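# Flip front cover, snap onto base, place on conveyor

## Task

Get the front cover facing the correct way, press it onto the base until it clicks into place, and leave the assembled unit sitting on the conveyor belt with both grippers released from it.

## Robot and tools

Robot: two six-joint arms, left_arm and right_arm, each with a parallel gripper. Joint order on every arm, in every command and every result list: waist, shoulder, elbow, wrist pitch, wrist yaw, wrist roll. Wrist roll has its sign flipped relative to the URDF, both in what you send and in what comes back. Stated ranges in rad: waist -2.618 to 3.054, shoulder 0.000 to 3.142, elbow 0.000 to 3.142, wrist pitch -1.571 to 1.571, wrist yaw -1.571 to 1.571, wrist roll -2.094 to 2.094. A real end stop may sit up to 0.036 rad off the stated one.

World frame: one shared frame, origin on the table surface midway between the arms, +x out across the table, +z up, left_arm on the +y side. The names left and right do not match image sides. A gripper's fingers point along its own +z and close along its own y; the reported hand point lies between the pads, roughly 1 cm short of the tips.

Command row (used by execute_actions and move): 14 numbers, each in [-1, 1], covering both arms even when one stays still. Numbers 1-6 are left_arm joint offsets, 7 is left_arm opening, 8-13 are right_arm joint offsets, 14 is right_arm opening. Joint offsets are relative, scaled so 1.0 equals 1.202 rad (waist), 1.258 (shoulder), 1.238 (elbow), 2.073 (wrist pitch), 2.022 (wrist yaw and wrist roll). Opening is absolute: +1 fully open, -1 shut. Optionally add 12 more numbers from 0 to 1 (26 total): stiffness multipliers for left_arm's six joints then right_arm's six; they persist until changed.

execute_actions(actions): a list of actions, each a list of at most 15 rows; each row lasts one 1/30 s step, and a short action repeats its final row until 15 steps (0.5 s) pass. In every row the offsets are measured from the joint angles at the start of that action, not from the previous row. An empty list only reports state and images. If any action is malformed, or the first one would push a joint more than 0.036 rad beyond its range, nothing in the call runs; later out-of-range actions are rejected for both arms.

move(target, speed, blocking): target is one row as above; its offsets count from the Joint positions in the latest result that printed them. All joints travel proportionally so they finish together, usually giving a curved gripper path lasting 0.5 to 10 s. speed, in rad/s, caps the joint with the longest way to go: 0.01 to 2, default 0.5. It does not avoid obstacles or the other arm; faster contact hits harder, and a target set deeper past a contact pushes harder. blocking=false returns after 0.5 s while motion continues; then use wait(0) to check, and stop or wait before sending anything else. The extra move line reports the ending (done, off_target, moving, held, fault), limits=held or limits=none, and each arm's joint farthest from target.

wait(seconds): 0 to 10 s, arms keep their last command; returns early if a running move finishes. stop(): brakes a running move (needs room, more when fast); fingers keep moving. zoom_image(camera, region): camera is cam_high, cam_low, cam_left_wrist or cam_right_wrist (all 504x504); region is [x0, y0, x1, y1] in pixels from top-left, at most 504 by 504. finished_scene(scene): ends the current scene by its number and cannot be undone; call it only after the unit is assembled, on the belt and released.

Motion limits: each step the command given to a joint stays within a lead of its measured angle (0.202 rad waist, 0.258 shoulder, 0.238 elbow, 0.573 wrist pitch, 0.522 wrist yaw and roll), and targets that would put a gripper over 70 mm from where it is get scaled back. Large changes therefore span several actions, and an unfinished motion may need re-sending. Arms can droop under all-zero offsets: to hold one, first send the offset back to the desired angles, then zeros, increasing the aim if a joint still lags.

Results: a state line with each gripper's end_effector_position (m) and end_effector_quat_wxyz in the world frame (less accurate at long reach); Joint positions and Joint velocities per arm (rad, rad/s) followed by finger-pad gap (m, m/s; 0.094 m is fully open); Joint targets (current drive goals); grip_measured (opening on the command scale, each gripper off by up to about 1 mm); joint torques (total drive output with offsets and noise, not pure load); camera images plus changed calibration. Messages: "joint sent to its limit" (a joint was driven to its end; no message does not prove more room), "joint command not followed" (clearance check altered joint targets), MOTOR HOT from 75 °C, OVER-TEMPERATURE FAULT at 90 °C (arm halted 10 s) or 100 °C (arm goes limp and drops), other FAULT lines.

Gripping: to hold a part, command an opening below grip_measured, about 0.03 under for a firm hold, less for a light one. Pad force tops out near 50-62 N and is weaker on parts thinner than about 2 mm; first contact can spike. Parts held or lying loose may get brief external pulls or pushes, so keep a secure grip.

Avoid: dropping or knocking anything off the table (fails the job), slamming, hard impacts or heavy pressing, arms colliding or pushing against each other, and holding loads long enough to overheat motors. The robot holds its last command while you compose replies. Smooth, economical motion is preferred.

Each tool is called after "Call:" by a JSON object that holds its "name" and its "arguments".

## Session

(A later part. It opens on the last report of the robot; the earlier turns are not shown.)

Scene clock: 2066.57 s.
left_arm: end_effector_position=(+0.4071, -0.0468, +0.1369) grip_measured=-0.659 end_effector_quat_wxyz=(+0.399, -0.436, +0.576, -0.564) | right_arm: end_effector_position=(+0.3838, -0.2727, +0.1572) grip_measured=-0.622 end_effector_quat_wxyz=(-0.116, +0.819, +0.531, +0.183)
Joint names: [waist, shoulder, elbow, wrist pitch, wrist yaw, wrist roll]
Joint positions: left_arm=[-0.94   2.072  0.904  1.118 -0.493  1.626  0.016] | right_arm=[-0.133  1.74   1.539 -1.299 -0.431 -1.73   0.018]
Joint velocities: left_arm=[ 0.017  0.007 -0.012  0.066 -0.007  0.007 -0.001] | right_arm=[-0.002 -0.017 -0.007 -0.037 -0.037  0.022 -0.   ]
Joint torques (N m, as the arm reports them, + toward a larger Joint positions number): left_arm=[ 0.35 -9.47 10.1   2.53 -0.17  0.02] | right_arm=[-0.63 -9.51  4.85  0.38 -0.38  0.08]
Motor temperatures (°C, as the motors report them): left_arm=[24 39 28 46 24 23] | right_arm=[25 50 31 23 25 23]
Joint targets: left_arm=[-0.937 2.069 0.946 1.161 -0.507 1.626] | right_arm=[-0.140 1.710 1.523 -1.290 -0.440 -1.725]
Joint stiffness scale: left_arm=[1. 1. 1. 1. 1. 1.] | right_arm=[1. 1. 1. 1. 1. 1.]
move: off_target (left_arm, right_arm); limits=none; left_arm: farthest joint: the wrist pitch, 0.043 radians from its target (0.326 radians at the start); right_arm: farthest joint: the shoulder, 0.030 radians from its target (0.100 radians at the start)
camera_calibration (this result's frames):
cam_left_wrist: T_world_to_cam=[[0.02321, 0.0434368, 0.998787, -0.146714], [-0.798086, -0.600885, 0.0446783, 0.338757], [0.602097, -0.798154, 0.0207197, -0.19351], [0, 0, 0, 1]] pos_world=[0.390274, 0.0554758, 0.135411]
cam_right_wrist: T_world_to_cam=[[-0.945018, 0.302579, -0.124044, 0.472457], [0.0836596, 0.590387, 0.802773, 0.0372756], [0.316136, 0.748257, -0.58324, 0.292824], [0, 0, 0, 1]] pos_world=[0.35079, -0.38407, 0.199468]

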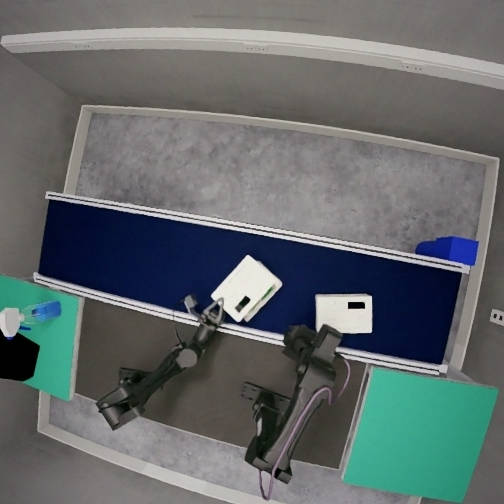

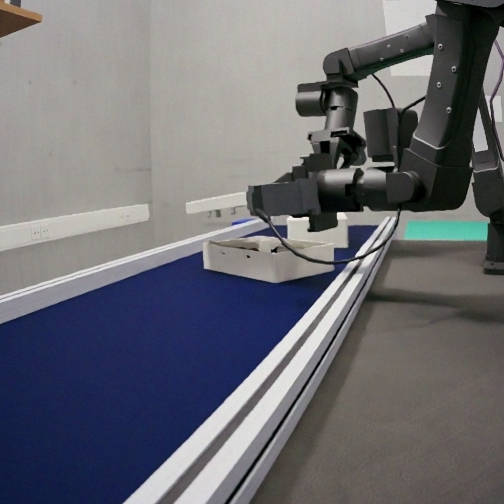

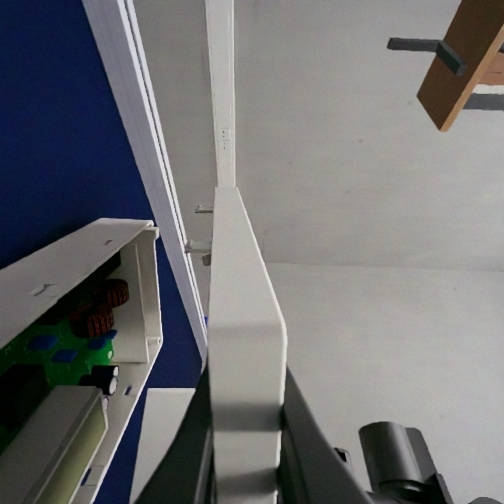

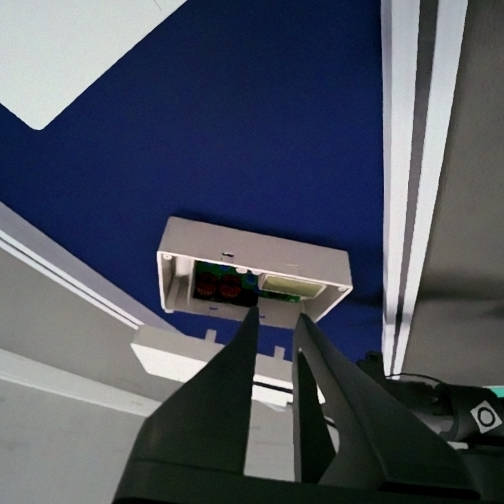

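Call:
{"name": "zoom_image", "arguments": {"camera": "cam_high", "region": [190, 240, 300, 340]}}

Call:
{"name": "zoom_image", "arguments": {"camera": "cam_right_wrist", "region": [110, 190, 400, 420]}}

Call:
{"name": "zoom_image", "arguments": {"camera": "cam_low", "region": [170, 170, 370, 300]}}

Region (190, 240, 300, 340) of cam_high's 504x504 image, scaled by 4.582, with more detail than that image has; it fills the top 458 rows of this view, and the rest is white.

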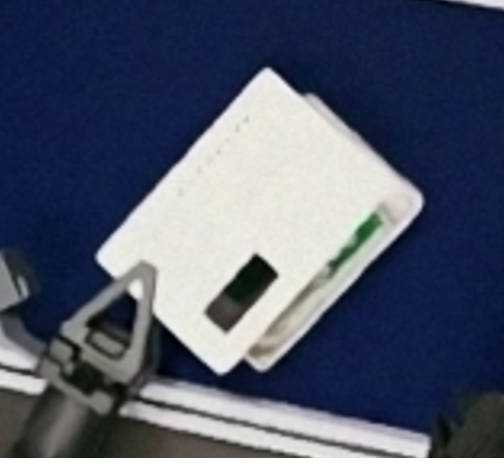

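Region (110, 190, 400, 420) of cam_right_wrist's 504x504 image, scaled by 1.738, with more detail than that image has; it fills the top 400 rows of this view, and the rest is white.

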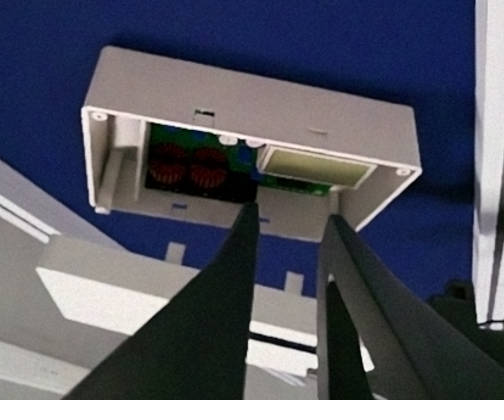

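Region (170, 170, 370, 300) of cam_low's 504x504 image, scaled by 2.520, with more detail than that image has; it fills the top 328 rows of this view, and the rest is white.

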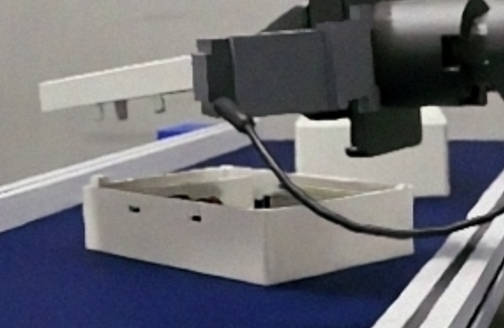

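Call:
{"name": "move", "arguments": {"target": [-0.0396,0.0588,0.0323,0.0589,-0.0129,-0.002,-0.70,-0.0058,-0.0238,-0.0129,0.0043,-0.0045,0.0025,-0.62], "speed": 0.12}}

Scene clock: 2188.17 s.
left_arm: end_effector_position=(+0.3958, -0.0626, +0.1166) grip_measured=-0.659 end_effector_quat_wxyz=(+0.392, -0.428, +0.581, -0.571) | right_arm: end_effector_position=(+0.3838, -0.2727, +0.1572) grip_measured=-0.622 end_effector_quat_wxyz=(-0.116, +0.819, +0.531, +0.183)
Joint names: [waist, shoulder, elbow, wrist pitch, wrist yaw, wrist roll]
Joint positions: left_arm=[-0.98   2.148  0.904  1.196 -0.506  1.626  0.016] | right_arm=[-0.133  1.74   1.539 -1.299 -0.431 -1.73   0.018]
Joint velocities: left_arm=[ 0.002 -0.012  0.002 -0.022  0.007  0.037  0.   ] | right_arm=[ 0.002 -0.017 -0.002 -0.037 -0.066  0.007  0.001]
Joint torques (N m, as the arm reports them, + toward a larger Joint positions number): left_arm=[-0.69 -9.61  9.62  2.58 -0.16 -0.01] | right_arm=[-0.66 -9.52  4.82  0.38 -0.37  0.08]
Motor temperatures (°C, as the motors report them): left_arm=[24 41 30 47 24 23] | right_arm=[25 50 31 23 25 23]
Joint targets: left_arm=[-0.987 2.146 0.944 1.240 -0.519 1.622] | right_arm=[-0.140 1.710 1.523 -1.290 -0.440 -1.725]
Joint stiffness scale: left_arm=[1. 1. 1. 1. 1. 1.] | right_arm=[1. 1. 1. 1. 1. 1.]
move: off_target (left_arm, right_arm); limits=none; left_arm: farthest joint: the wrist pitch, 0.044 radians from its target (0.122 radians at the start); right_arm: farthest joint: the shoulder, 0.030 radians from its target (0.030 radians at the start)
camera_calibration (this result's frames):
cam_left_wrist: T_world_to_cam=[[0.0218681, 0.0446305, 0.998764, -0.124856], [-0.814186, -0.578958, 0.0436979, 0.32903], [0.580193, -0.814135, 0.0236768, -0.191537], [0, 0, 0, 1]] pos_world=[0.38175, 0.0401302, 0.114859]
cam_right_wrist: T_world_to_cam=[[-0.945018, 0.302579, -0.124044, 0.472457], [0.0836596, 0.590387, 0.802773, 0.0372756], [0.316136, 0.748257, -0.58324, 0.292824], [0, 0, 0, 1]] pos_world=[0.35079, -0.38407, 0.199468]

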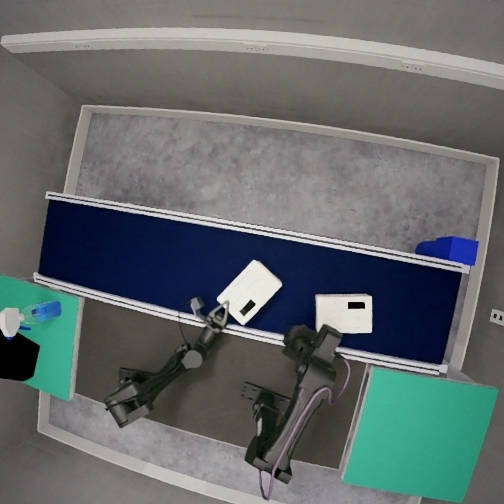

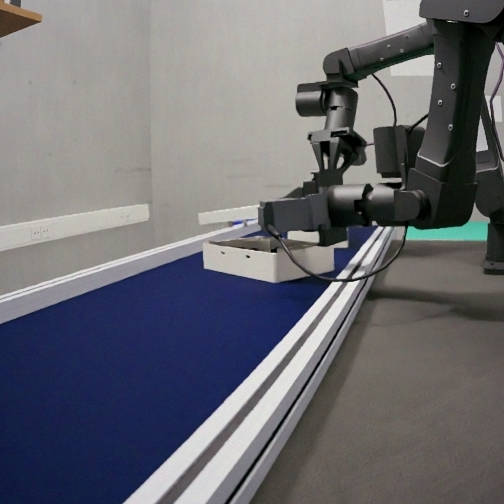

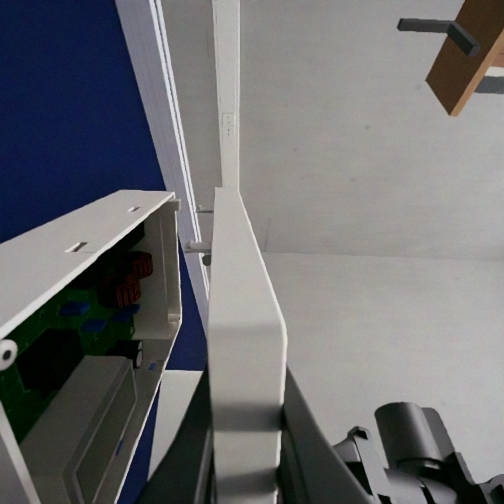

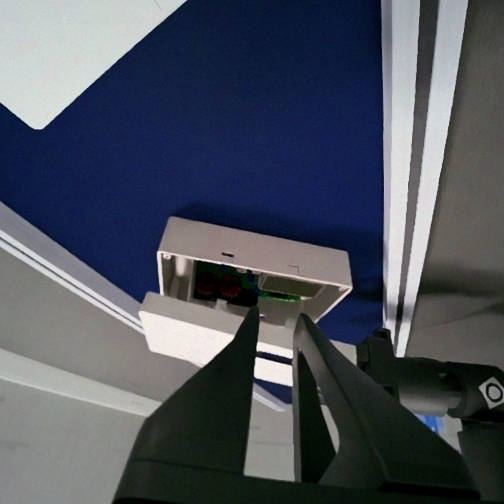

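Call:
{"name": "zoom_image", "arguments": {"camera": "cam_high", "region": [190, 240, 300, 340]}}

Call:
{"name": "zoom_image", "arguments": {"camera": "cam_right_wrist", "region": [120, 190, 400, 400]}}

Call:
{"name": "zoom_image", "arguments": {"camera": "cam_left_wrist", "region": [0, 150, 300, 450]}}

Call:
{"name": "zoom_image", "arguments": {"camera": "cam_low", "region": [180, 180, 360, 300]}}

Region (190, 240, 300, 340) of cam_high's 504x504 image, scaled by 4.582, with more detail than that image has; it fills the top 458 rows of this view, and the rest is white.

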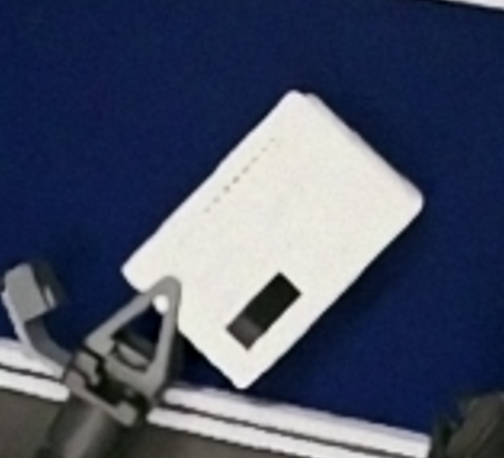

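Region (120, 190, 400, 400) of cam_right_wrist's 504x504 image, scaled by 1.800, with more detail than that image has; it fills the top 378 rows of this view, and the rest is white.

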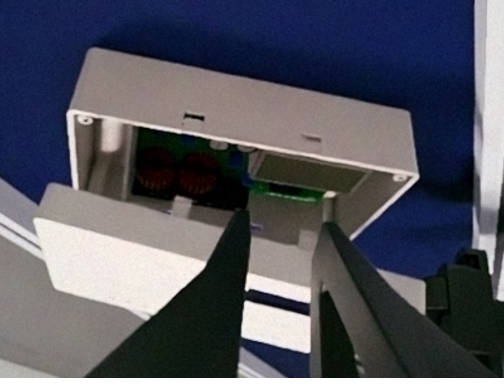

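Region (0, 150, 300, 450) of cam_left_wrist's 504x504 image, scaled by 1.680, with more detail than that image has.

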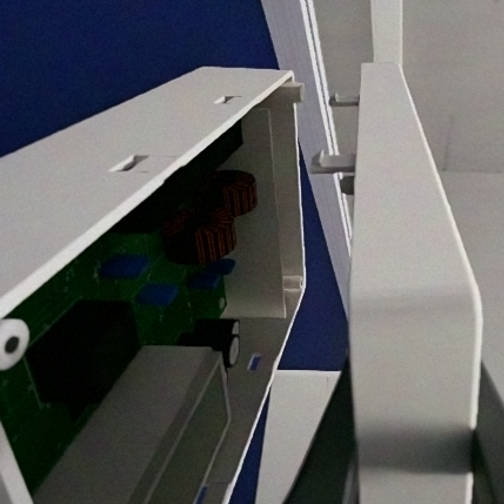

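Region (180, 180, 360, 300) of cam_low's 504x504 image, scaled by 2.800, with more detail than that image has.

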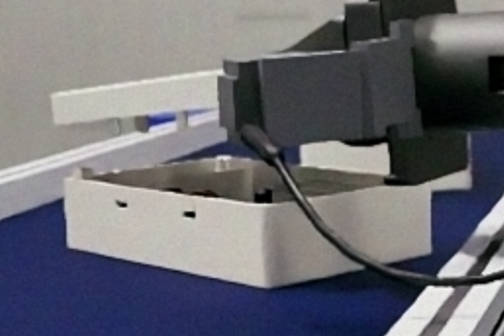

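Call:
{"name": "zoom_image", "arguments": {"camera": "cam_right_wrist", "region": [125, 200, 265, 370]}}

Call:
{"name": "zoom_image", "arguments": {"camera": "cam_right_wrist", "region": [250, 230, 400, 400]}}

Region (125, 200, 265, 370) of cam_right_wrist's 504x504 image, scaled by 2.965, with more detail than that image has; it fills the left 415 columns of this view, and the rest is white.

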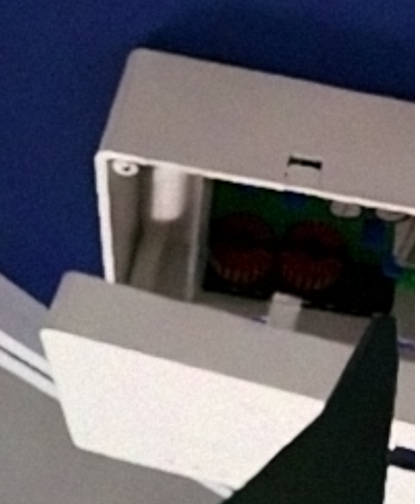

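Region (250, 230, 400, 400) of cam_right_wrist's 504x504 image, scaled by 2.965, with more detail than that image has; it fills the left 445 columns of this view, and the rest is white.

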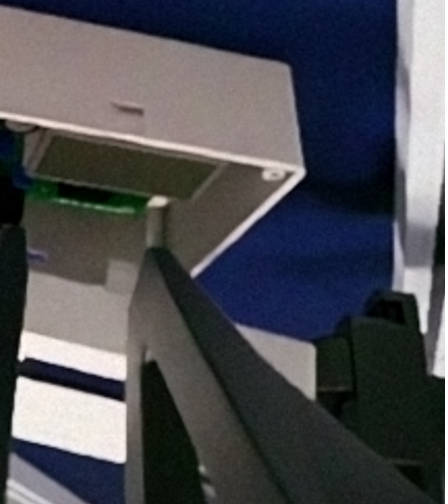

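Call:
{"name": "zoom_image", "arguments": {"camera": "cam_low", "region": [190, 200, 290, 290]}}

Region (190, 200, 290, 290) of cam_low's 504x504 image, scaled by 5.040, with more detail than that image has; it fills the top 454 rows of this view, and the rest is white.

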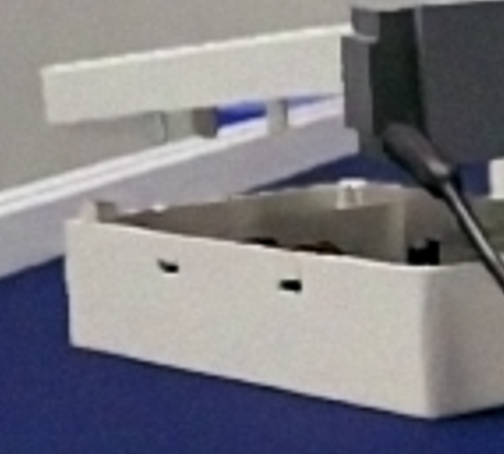

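Call:
{"name": "execute_actions", "arguments": {"actions": [[[-0.0064,0.0011,0.0347,0.0224,-0.0067,-0.002,-0.70,-0.0058,-0.0238,-0.0129,0.0043,-0.0045,0.0025,-0.62],[-0.0069,0.0038,0.0355,0.0235,-0.0071,-0.002,-0.70,-0.0058,-0.0238,-0.0129,0.0043,-0.0045,0.0025,-0.62],[-0.0075,0.0065,0.0363,0.0247,-0.0074,-0.002,-0.70,-0.0058,-0.0238,-0.0129,0.0043,-0.0045,0.0025,-0.62],[-0.0080,0.0092,0.0371,0.0258,-0.0077,-0.002,-0.70,-0.0058,-0.0238,-0.0129,0.0043,-0.0045,0.0025,-0.62],[-0.0086,0.0120,0.0379,0.0270,-0.0081,-0.002,-0.70,-0.0058,-0.0238,-0.0129,0.0043,-0.0045,0.0025,-0.62],[-0.0091,0.0147,0.0387,0.0282,-0.0084,-0.002,-0.70,-0.0058,-0.0238,-0.0129,0.0043,-0.0045,0.0025,-0.62],[-0.0097,0.0174,0.0395,0.0293,-0.0087,-0.002,-0.70,-0.0058,-0.0238,-0.0129,0.0043,-0.0045,0.0025,-0.62],[-0.0102,0.0201,0.0403,0.0305,-0.0090,-0.002,-0.70,-0.0058,-0.0238,-0.0129,0.0043,-0.0045,0.0025,-0.62],[-0.0108,0.0228,0.0411,0.0316,-0.0094,-0.002,-0.70,-0.0058,-0.0238,-0.0129,0.0043,-0.0045,0.0025,-0.62],[-0.0113,0.0255,0.0419,0.0328,-0.0097,-0.002,-0.70,-0.0058,-0.0238,-0.0129,0.0043,-0.0045,0.0025,-0.62]],[[-0.0064,0.0011,0.0347,0.0224,-0.0067,-0.002,-0.70,0,0,0,0,0,0,-0.62],[-0.0069,0.0038,0.0355,0.0235,-0.0071,-0.002,-0.70,0,0,0,0,0,0,-0.62],[-0.0075,0.0065,0.0363,0.0247,-0.0074,-0.002,-0.70,0,0,0,0,0,0,-0.62],[-0.0080,0.0092,0.0371,0.0258,-0.0077,-0.002,-0.70,0,0,0,0,0,0,-0.62],[-0.0086,0.0120,0.0379,0.0270,-0.0081,-0.002,-0.70,0,0,0,0,0,0,-0.62],[-0.0091,0.0147,0.0387,0.0282,-0.0084,-0.002,-0.70,0,0,0,0,0,0,-0.62],[-0.0097,0.0174,0.0395,0.0293,-0.0087,-0.002,-0.70,0,0,0,0,0,0,-0.62],[-0.0102,0.0201,0.0403,0.0305,-0.0090,-0.002,-0.70,0,0,0,0,0,0,-0.62],[-0.0108,0.0228,0.0411,0.0316,-0.0094,-0.002,-0.70,0,0,0,0,0,0,-0.62],[-0.0113,0.0255,0.0419,0.0328,-0.0097,-0.002,-0.70,0,0,0,0,0,0,-0.62]]]}}

Scene clock: 2309.17 s.
left_arm: end_effector_position=(+0.3942, -0.0645, +0.0928) grip_measured=-0.659 end_effector_quat_wxyz=(+0.393, -0.430, +0.587, -0.562) | right_arm: end_effector_position=(+0.3839, -0.2728, +0.1572) grip_measured=-0.622 end_effector_quat_wxyz=(-0.116, +0.819, +0.531, +0.183)
Joint names: [waist, shoulder, elbow, wrist pitch, wrist yaw, wrist roll]
Joint positions: left_arm=[-0.989  2.219  0.91   1.241 -0.52   1.626  0.016] | right_arm=[-0.133  1.74   1.539 -1.298 -0.431 -1.73   0.018]
Joint velocities: left_arm=[-0.002 -0.022  0.081  0.022  0.022 -0.007  0.001] | right_arm=[-0.007 -0.002 -0.007  0.007 -0.022  0.007  0.   ]
Joint torques (N m, as the arm reports them, + toward a larger Joint positions number): left_arm=[-0.88 -9.96  9.44  2.54 -0.18 -0.04] | right_arm=[-0.04 -7.27  6.09  0.29 -0.27  0.02]
Motor temperatures (°C, as the motors report them): left_arm=[24 42 31 47 24 24] | right_arm=[25 50 30 24 26 23]
Joint targets: left_arm=[-0.998 2.216 0.956 1.284 -0.531 1.622] | right_arm=[-0.133 1.740 1.539 -1.298 -0.431 -1.730]
Joint stiffness scale: left_arm=[1. 1. 1. 1. 1. 1.] | right_arm=[1. 1. 1. 1. 1. 1.]
camera_calibration (this result's frames):
cam_left_wrist: T_world_to_cam=[[0.0349983, 0.0285639, 0.998979, -0.107143], [-0.810724, -0.58369, 0.0450925, 0.325854], [0.584382, -0.811474, 0.00272928, -0.191159], [0, 0, 0, 1]] pos_world=[0.379638, 0.0381373, 0.0928617]
cam_right_wrist: T_world_to_cam=[[-0.944973, 0.302566, -0.124422, 0.472584], [0.0833651, 0.590471, 0.802741, 0.0374187], [0.31635, 0.748196, -0.583203, 0.292714], [0, 0, 0, 1]] pos_world=[0.350859, -0.38409, 0.199474]

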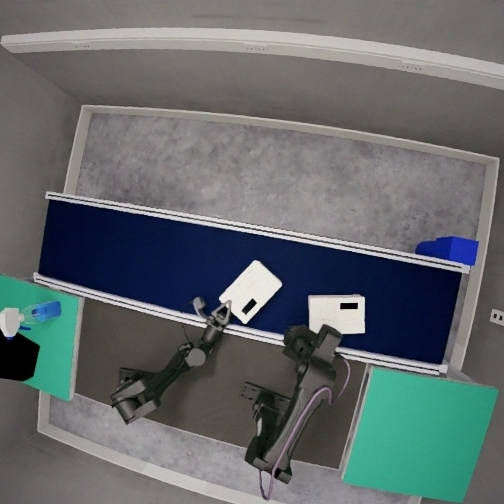

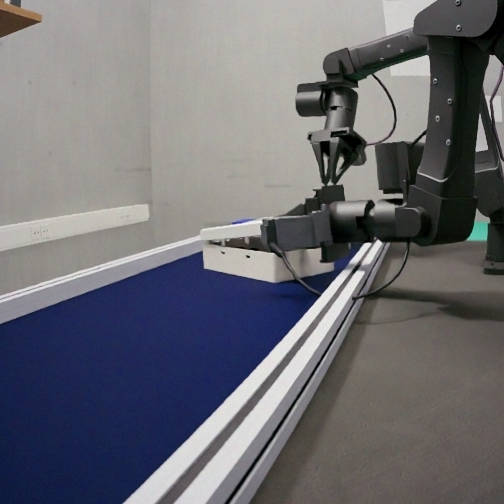

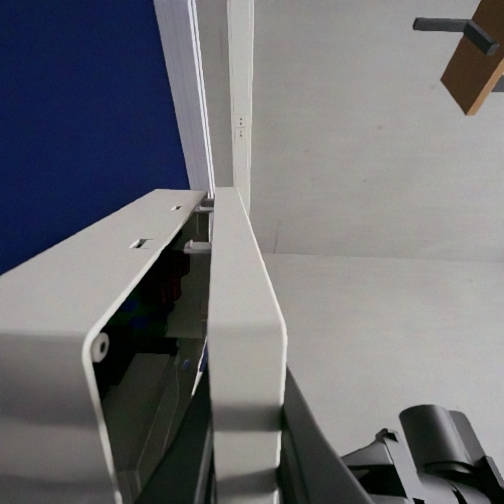

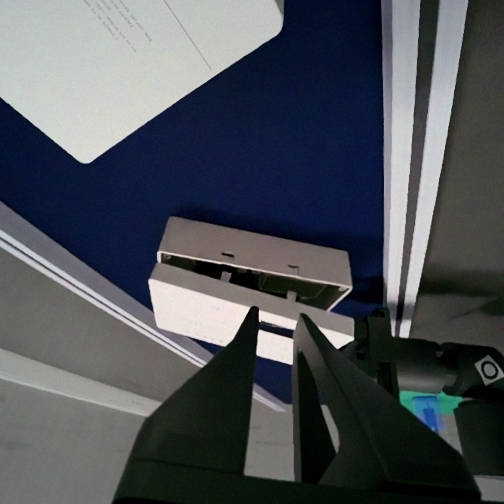

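Call:
{"name": "execute_actions", "arguments": {"actions": []}}

Call:
{"name": "zoom_image", "arguments": {"camera": "cam_left_wrist", "region": [60, 160, 300, 420]}}

Call:
{"name": "zoom_image", "arguments": {"camera": "cam_right_wrist", "region": [130, 200, 380, 360]}}

Scene clock: 2317.23 s.
left_arm: end_effector_position=(+0.3953, -0.0664, +0.0964) grip_measured=-0.659 end_effector_quat_wxyz=(+0.393, -0.429, +0.583, -0.567) | right_arm: end_effector_position=(+0.3839, -0.2728, +0.1572) grip_measured=-0.622 end_effector_quat_wxyz=(-0.116, +0.819, +0.531, +0.183)
Joint names: [waist, shoulder, elbow, wrist pitch, wrist yaw, wrist roll]
Joint positions: left_arm=[-0.989  2.219  0.918  1.245 -0.52   1.626  0.016] | right_arm=[-0.133  1.74   1.539 -1.298 -0.431 -1.73   0.018]
Joint velocities: left_arm=[ 0.002 -0.002 -0.002 -0.051  0.007 -0.007 -0.   ] | right_arm=[-0.027  0.007 -0.002  0.007 -0.022  0.022 -0.001]
Joint torques (N m, as the arm reports them, + toward a larger Joint positions number): left_arm=[ -0.67 -10.04   9.2    2.51  -0.15  -0.03] | right_arm=[-0.03 -7.27  6.09  0.3  -0.27  0.02]
Motor temperatures (°C, as the motors report them): left_arm=[24 42 30 47 24 24] | right_arm=[25 49 30 23 26 23]
Joint targets: left_arm=[-0.998 2.216 0.956 1.284 -0.531 1.622] | right_arm=[-0.133 1.740 1.539 -1.298 -0.431 -1.730]
Joint stiffness scale: left_arm=[1. 1. 1. 1. 1. 1.] | right_arm=[1. 1. 1. 1. 1. 1.]
camera_calibration (this result's frames):
cam_left_wrist: T_world_to_cam=[[0.0272309, 0.0374191, 0.998929, -0.107144], [-0.811516, -0.582675, 0.0439486, 0.32598], [0.583695, -0.811843, 0.0144994, -0.194173], [0, 0, 0, 1]] pos_world=[0.380794, 0.0363115, 0.0955184]
cam_right_wrist: T_world_to_cam=[[-0.944973, 0.302566, -0.124422, 0.472584], [0.0833651, 0.590471, 0.802741, 0.0374187], [0.31635, 0.748196, -0.583203, 0.292714], [0, 0, 0, 1]] pos_world=[0.350859, -0.38409, 0.199474]

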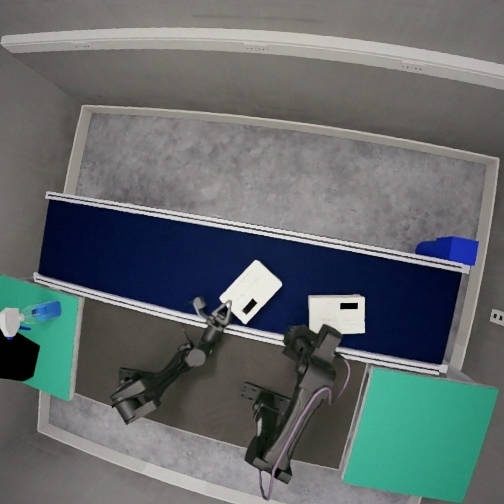

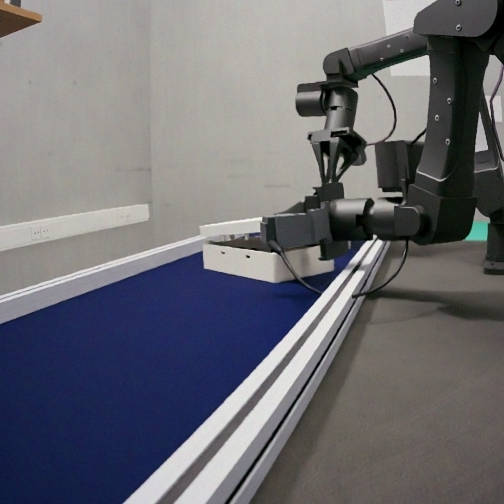

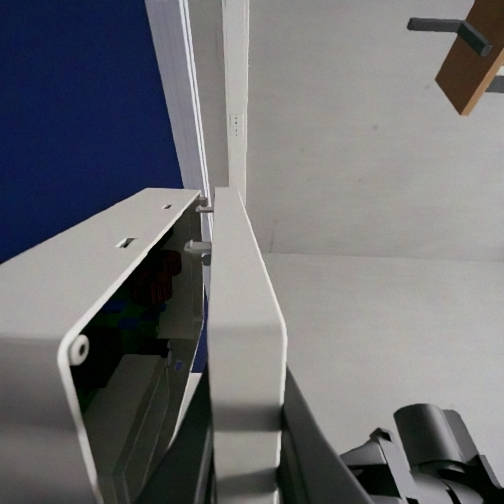

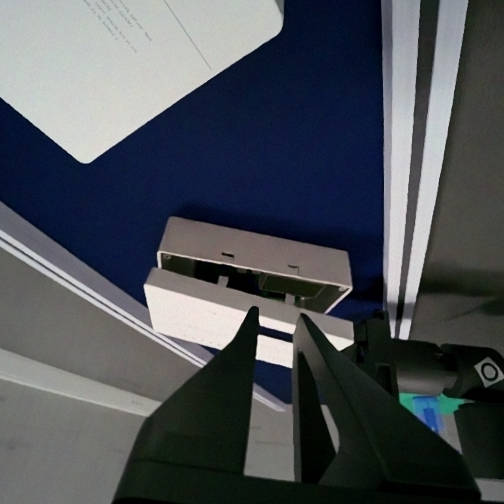

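Region (60, 160, 300, 420) of cam_left_wrist's 504x504 image, scaled by 1.938, with more detail than that image has; it fills the left 465 columns of this view, and the rest is white.

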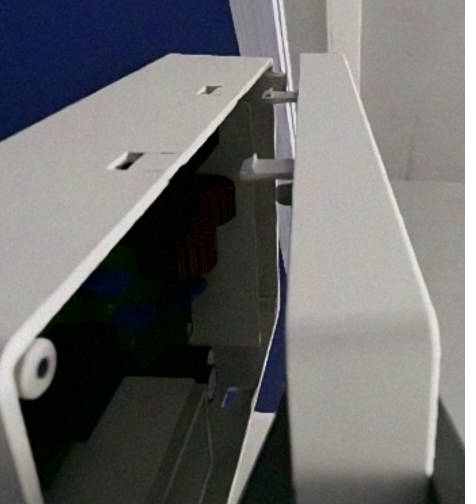

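Region (130, 200, 380, 360) of cam_right_wrist's 504x504 image, scaled by 2.016, with more detail than that image has; it fills the top 323 rows of this view, and the rest is white.

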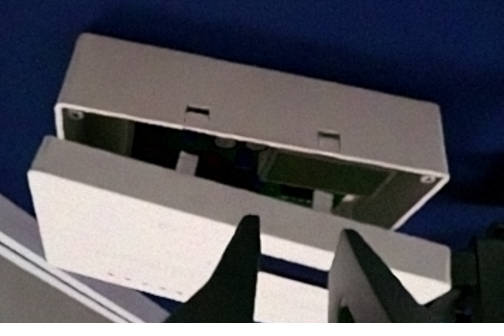

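Call:
{"name": "zoom_image", "arguments": {"camera": "cam_low", "region": [195, 195, 415, 315]}}

Call:
{"name": "zoom_image", "arguments": {"camera": "cam_high", "region": [170, 250, 300, 370]}}

Region (195, 195, 415, 315) of cam_low's 504x504 image, scaled by 2.291, with more detail than that image has; it fills the top 275 rows of this view, and the rest is white.

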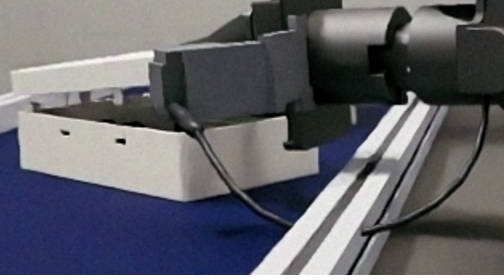

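Region (170, 250, 300, 370) of cam_high's 504x504 image, scaled by 3.877, with more detail than that image has; it fills the top 465 rows of this view, and the rest is white.

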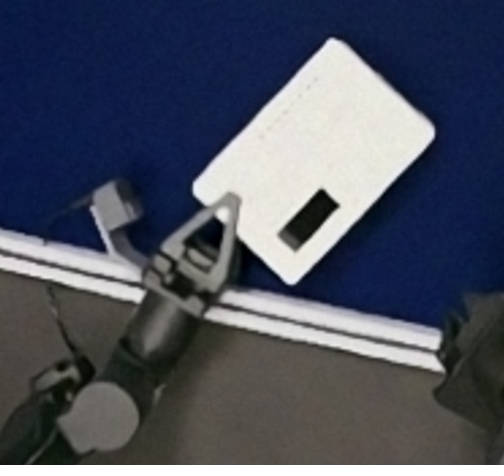

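Call:
{"name": "execute_actions", "arguments": {"actions": [[[-0.008,-0.0024,0.0307,0.0188,-0.0054,-0.002,-0.70,0,0,0,0,0,0,-0.62],[-0.0085,-0.0024,0.0307,0.0188,-0.0054,-0.002,-0.70,0,0,0,0,0,0,-0.62],[-0.009,-0.0024,0.0307,0.0188,-0.0054,-0.002,-0.70,0,0,0,0,0,0,-0.62],[-0.0095,-0.0024,0.0307,0.0188,-0.0054,-0.002,-0.70,0,0,0,0,0,0,-0.62],[-0.010,-0.0024,0.0307,0.0188,-0.0054,-0.002,-0.70,0,0,0,0,0,0,-0.62],[-0.0105,-0.0024,0.0307,0.0188,-0.0054,-0.002,-0.70,0,0,0,0,0,0,-0.62]]]}}

Scene clock: 2437.73 s.
left_arm: end_effector_position=(+0.3938, -0.0682, +0.0964) grip_measured=-0.659 end_effector_quat_wxyz=(+0.392, -0.428, +0.584, -0.568) | right_arm: end_effector_position=(+0.3839, -0.2728, +0.1572) grip_measured=-0.622 end_effector_quat_wxyz=(-0.116, +0.819, +0.531, +0.183)
Joint names: [waist, shoulder, elbow, wrist pitch, wrist yaw, wrist roll]
Joint positions: left_arm=[-0.994  2.219  0.918  1.245 -0.52   1.626  0.016] | right_arm=[-0.133  1.74   1.539 -1.298 -0.431 -1.73   0.018]
Joint velocities: left_arm=[ 0.012 -0.017  0.012 -0.022  0.007  0.007  0.   ] | right_arm=[-0.002  0.002  0.002 -0.022 -0.007  0.022 -0.001]
Joint torques (N m, as the arm reports them, + toward a larger Joint positions number): left_arm=[-0.5  -9.82  9.31  2.51 -0.17 -0.03] | right_arm=[-0.03 -7.28  6.09  0.3  -0.27  0.02]
Motor temperatures (°C, as the motors report them): left_arm=[24 43 30 46 24 24] | right_arm=[25 45 31 23 25 23]
Joint targets: left_arm=[-1.002 2.215 0.956 1.284 -0.531 1.622] | right_arm=[-0.133 1.740 1.539 -1.298 -0.431 -1.730]
Joint stiffness scale: left_arm=[1. 1. 1. 1. 1. 1.] | right_arm=[1. 1. 1. 1. 1. 1.]
camera_calibration (this result's frames):
cam_left_wrist: T_world_to_cam=[[0.0273716, 0.0372905, 0.99893, -0.1071], [-0.813955, -0.579265, 0.0439274, 0.324869], [0.580283, -0.814286, 0.0144973, -0.193592], [0, 0, 0, 1]] pos_world=[0.379699, 0.0345397, 0.0955215]
cam_right_wrist: T_world_to_cam=[[-0.944973, 0.302566, -0.124422, 0.472584], [0.0833651, 0.590471, 0.802741, 0.0374187], [0.31635, 0.748196, -0.583203, 0.292714], [0, 0, 0, 1]] pos_world=[0.350859, -0.38409, 0.199474]

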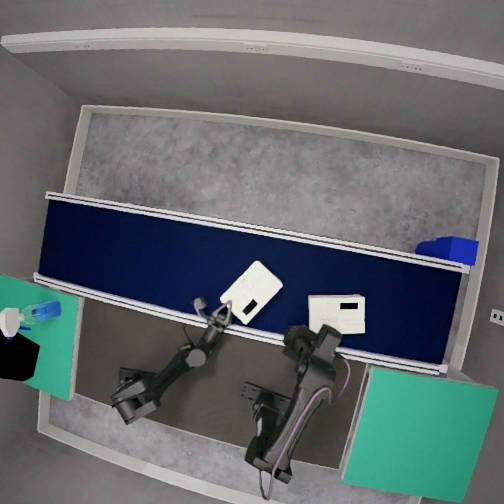

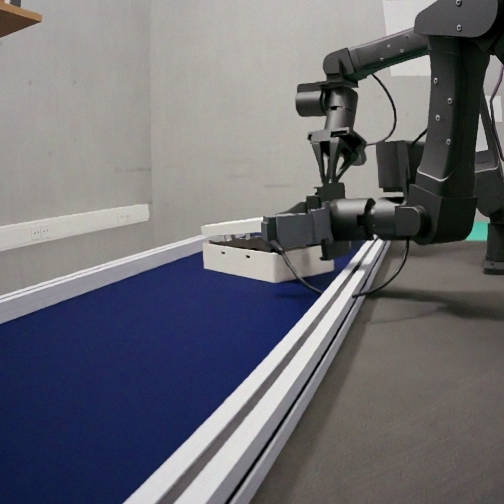

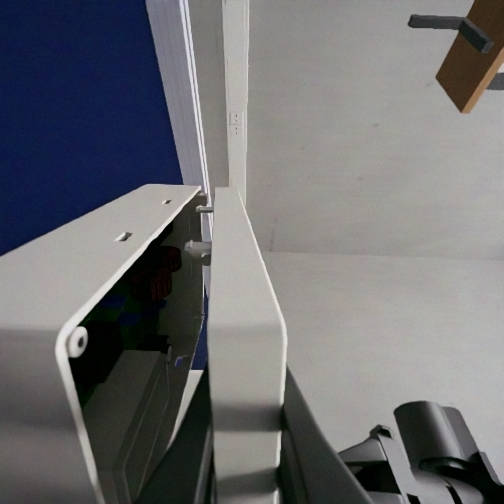

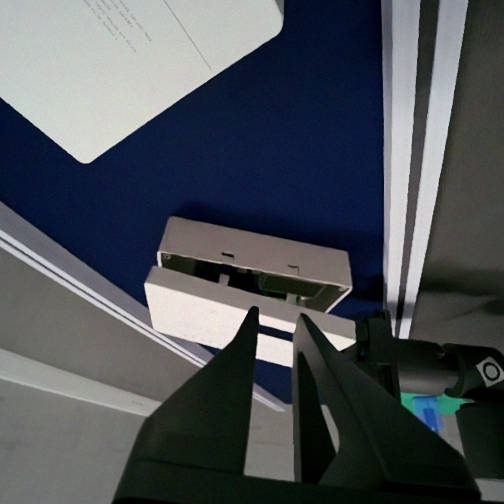

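Call:
{"name": "zoom_image", "arguments": {"camera": "cam_left_wrist", "region": [60, 160, 300, 420]}}

Call:
{"name": "zoom_image", "arguments": {"camera": "cam_right_wrist", "region": [130, 200, 380, 360]}}

Call:
{"name": "zoom_image", "arguments": {"camera": "cam_high", "region": [200, 250, 300, 340]}}

Region (60, 160, 300, 420) of cam_left_wrist's 504x504 image, scaled by 1.938, with more detail than that image has; it fills the left 465 columns of this view, and the rest is white.

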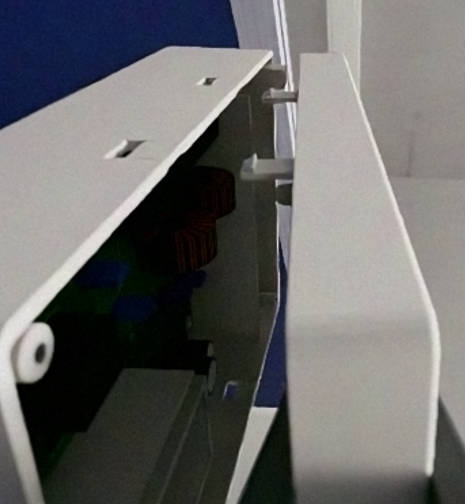

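Region (130, 200, 380, 360) of cam_right_wrist's 504x504 image, scaled by 2.016, with more detail than that image has; it fills the top 323 rows of this view, and the rest is white.

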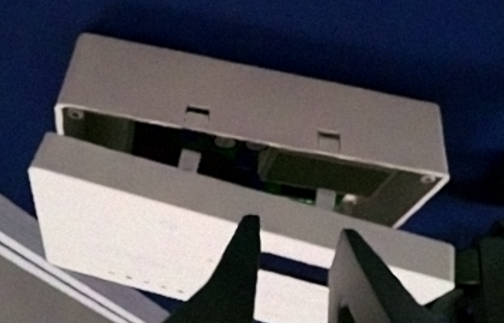

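Region (200, 250, 300, 340) of cam_high's 504x504 image, scaled by 5.040, with more detail than that image has; it fills the top 454 rows of this view, and the rest is white.

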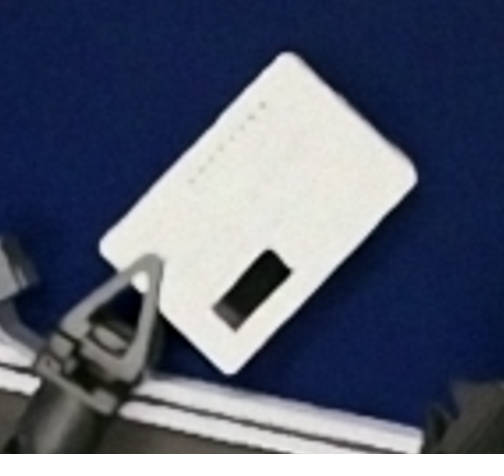

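Call:
{"name": "execute_actions", "arguments": {"actions": [[[-0.005,-0.003,0.0307,0.0188,-0.0054,-0.002,-0.69,0,0,0,0,0,0,-0.62],[-0.005,-0.003,0.0307,0.0188,-0.0054,-0.002,-0.685,0,0,0,0,0,0,-0.62],[-0.005,-0.003,0.0307,0.0188,-0.0054,-0.002,-0.68,0,0,0,0,0,0,-0.62],[-0.005,-0.003,0.0307,0.0188,-0.0054,-0.002,-0.675,0,0,0,0,0,0,-0.62],[-0.005,-0.003,0.0307,0.0188,-0.0054,-0.002,-0.67,0,0,0,0,0,0,-0.62],[-0.005,-0.003,0.0307,0.0188,-0.0054,-0.002,-0.666,0,0,0,0,0,0,-0.62],[-0.005,-0.003,0.0307,0.0188,-0.0054,-0.002,-0.663,0,0,0,0,0,0,-0.62],[-0.005,-0.003,0.0307,0.0188,-0.0054,-0.002,-0.660,0,0,0,0,0,0,-0.62],[-0.005,-0.003,0.0307,0.0188,-0.0054,-0.002,-0.657,0,0,0,0,0,0,-0.62],[-0.005,-0.003,0.0307,0.0188,-0.0054,-0.002,-0.654,0,0,0,0,0,0,-0.62],[-0.005,-0.003,0.0307,0.0188,-0.0054,-0.002,-0.65,0,0,0,0,0,0,-0.62]]]}}

Call:
{"name": "zoom_image", "arguments": {"camera": "cam_left_wrist", "region": [60, 160, 300, 420]}}

Call:
{"name": "zoom_image", "arguments": {"camera": "cam_right_wrist", "region": [130, 200, 380, 360]}}

Scene clock: 2472.37 s.
left_arm: end_effector_position=(+0.3938, -0.0682, +0.0964) grip_measured=-0.644 end_effector_quat_wxyz=(+0.392, -0.428, +0.584, -0.568) | right_arm: end_effector_position=(+0.3839, -0.2728, +0.1572) grip_measured=-0.622 end_effector_quat_wxyz=(-0.116, +0.819, +0.531, +0.183)
Joint names: [waist, shoulder, elbow, wrist pitch, wrist yaw, wrist roll]
Joint positions: left_arm=[-0.994  2.219  0.918  1.245 -0.52   1.626  0.017] | right_arm=[-0.133  1.74   1.539 -1.298 -0.431 -1.73   0.018]
Joint velocities: left_arm=[-0.007 -0.007  0.007  0.007  0.051  0.007 -0.001] | right_arm=[-0.002 -0.002  0.002  0.007  0.037 -0.007 -0.001]
Joint torques (N m, as the arm reports them, + toward a larger Joint positions number): left_arm=[-0.57 -9.91  9.17  2.5  -0.15 -0.02] | right_arm=[-0.03 -7.28  6.09  0.3  -0.27  0.02]
Motor temperatures (°C, as the motors report them): left_arm=[24 43 30 46 24 24] | right_arm=[25 44 31 23 25 23]
Joint targets: left_arm=[-1.000 2.215 0.956 1.284 -0.531 1.622] | right_arm=[-0.133 1.740 1.539 -1.298 -0.431 -1.730]
Joint stiffness scale: left_arm=[1. 1. 1. 1. 1. 1.] | right_arm=[1. 1. 1. 1. 1. 1.]
camera_calibration (this result's frames):
cam_left_wrist: T_world_to_cam=[[0.0273716, 0.0372905, 0.99893, -0.1071], [-0.813955, -0.579265, 0.0439274, 0.324869], [0.580283, -0.814286, 0.0144973, -0.193592], [0, 0, 0, 1]] pos_world=[0.379699, 0.0345397, 0.0955215]
cam_right_wrist: T_world_to_cam=[[-0.944973, 0.302566, -0.124422, 0.472584], [0.0833651, 0.590471, 0.802741, 0.0374187], [0.31635, 0.748196, -0.583203, 0.292714], [0, 0, 0, 1]] pos_world=[0.350859, -0.38409, 0.199474]

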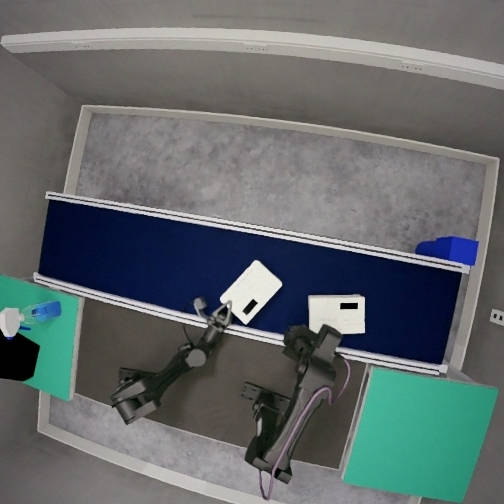

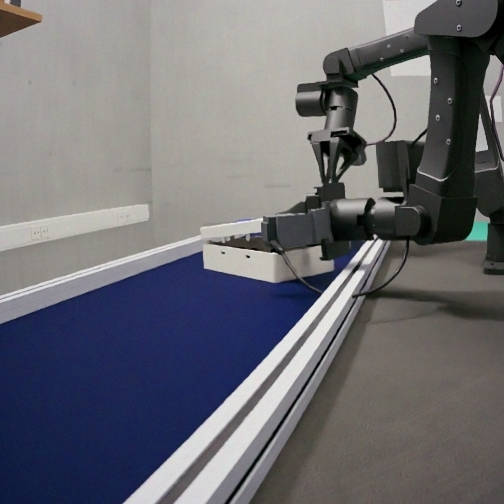

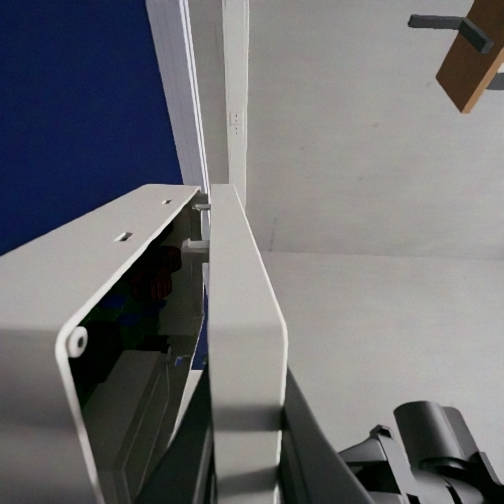

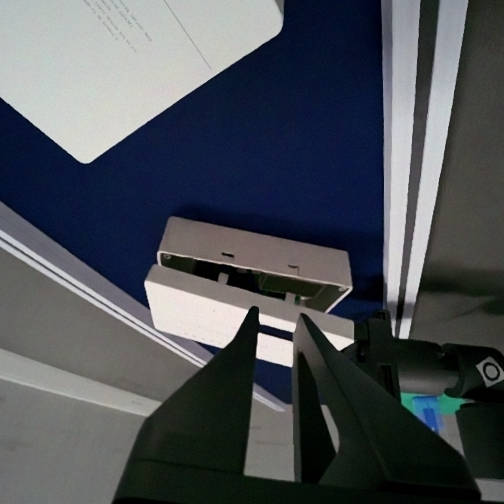

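Region (60, 160, 300, 420) of cam_left_wrist's 504x504 image, scaled by 1.938, with more detail than that image has; it fills the left 465 columns of this view, and the rest is white.

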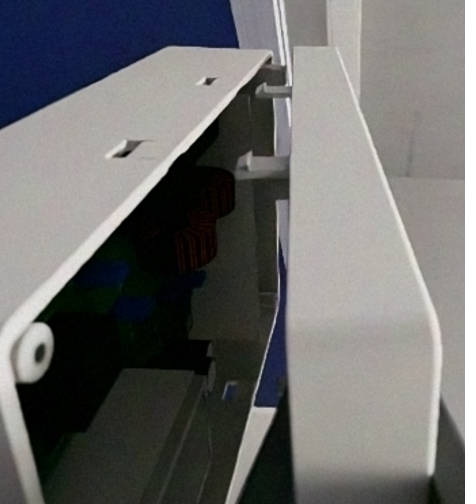

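Region (130, 200, 380, 360) of cam_right_wrist's 504x504 image, scaled by 2.016, with more detail than that image has; it fills the top 323 rows of this view, and the rest is white.

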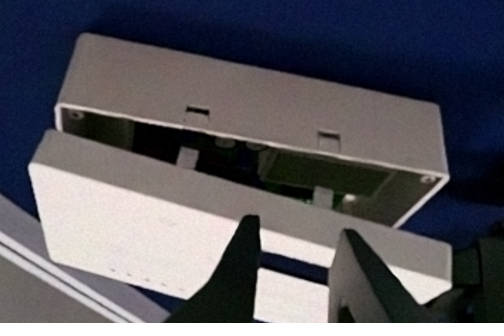

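Call:
{"name": "zoom_image", "arguments": {"camera": "cam_left_wrist", "region": [140, 170, 240, 280]}}

Call:
{"name": "zoom_image", "arguments": {"camera": "cam_low", "region": [195, 210, 285, 280]}}

Region (140, 170, 240, 280) of cam_left_wrist's 504x504 image, scaled by 4.582, with more detail than that image has; it fills the left 458 columns of this view, and the rest is white.

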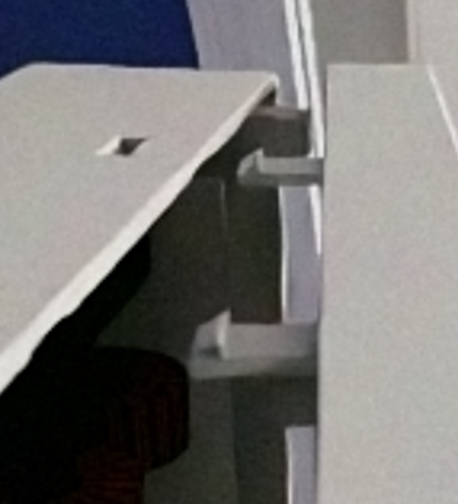

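Region (195, 210, 285, 280) of cam_low's 504x504 image, scaled by 5.600, with more detail than that image has.

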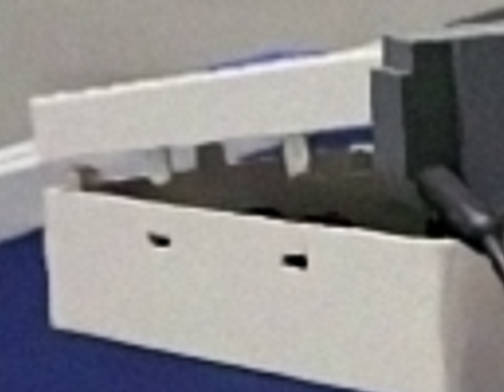

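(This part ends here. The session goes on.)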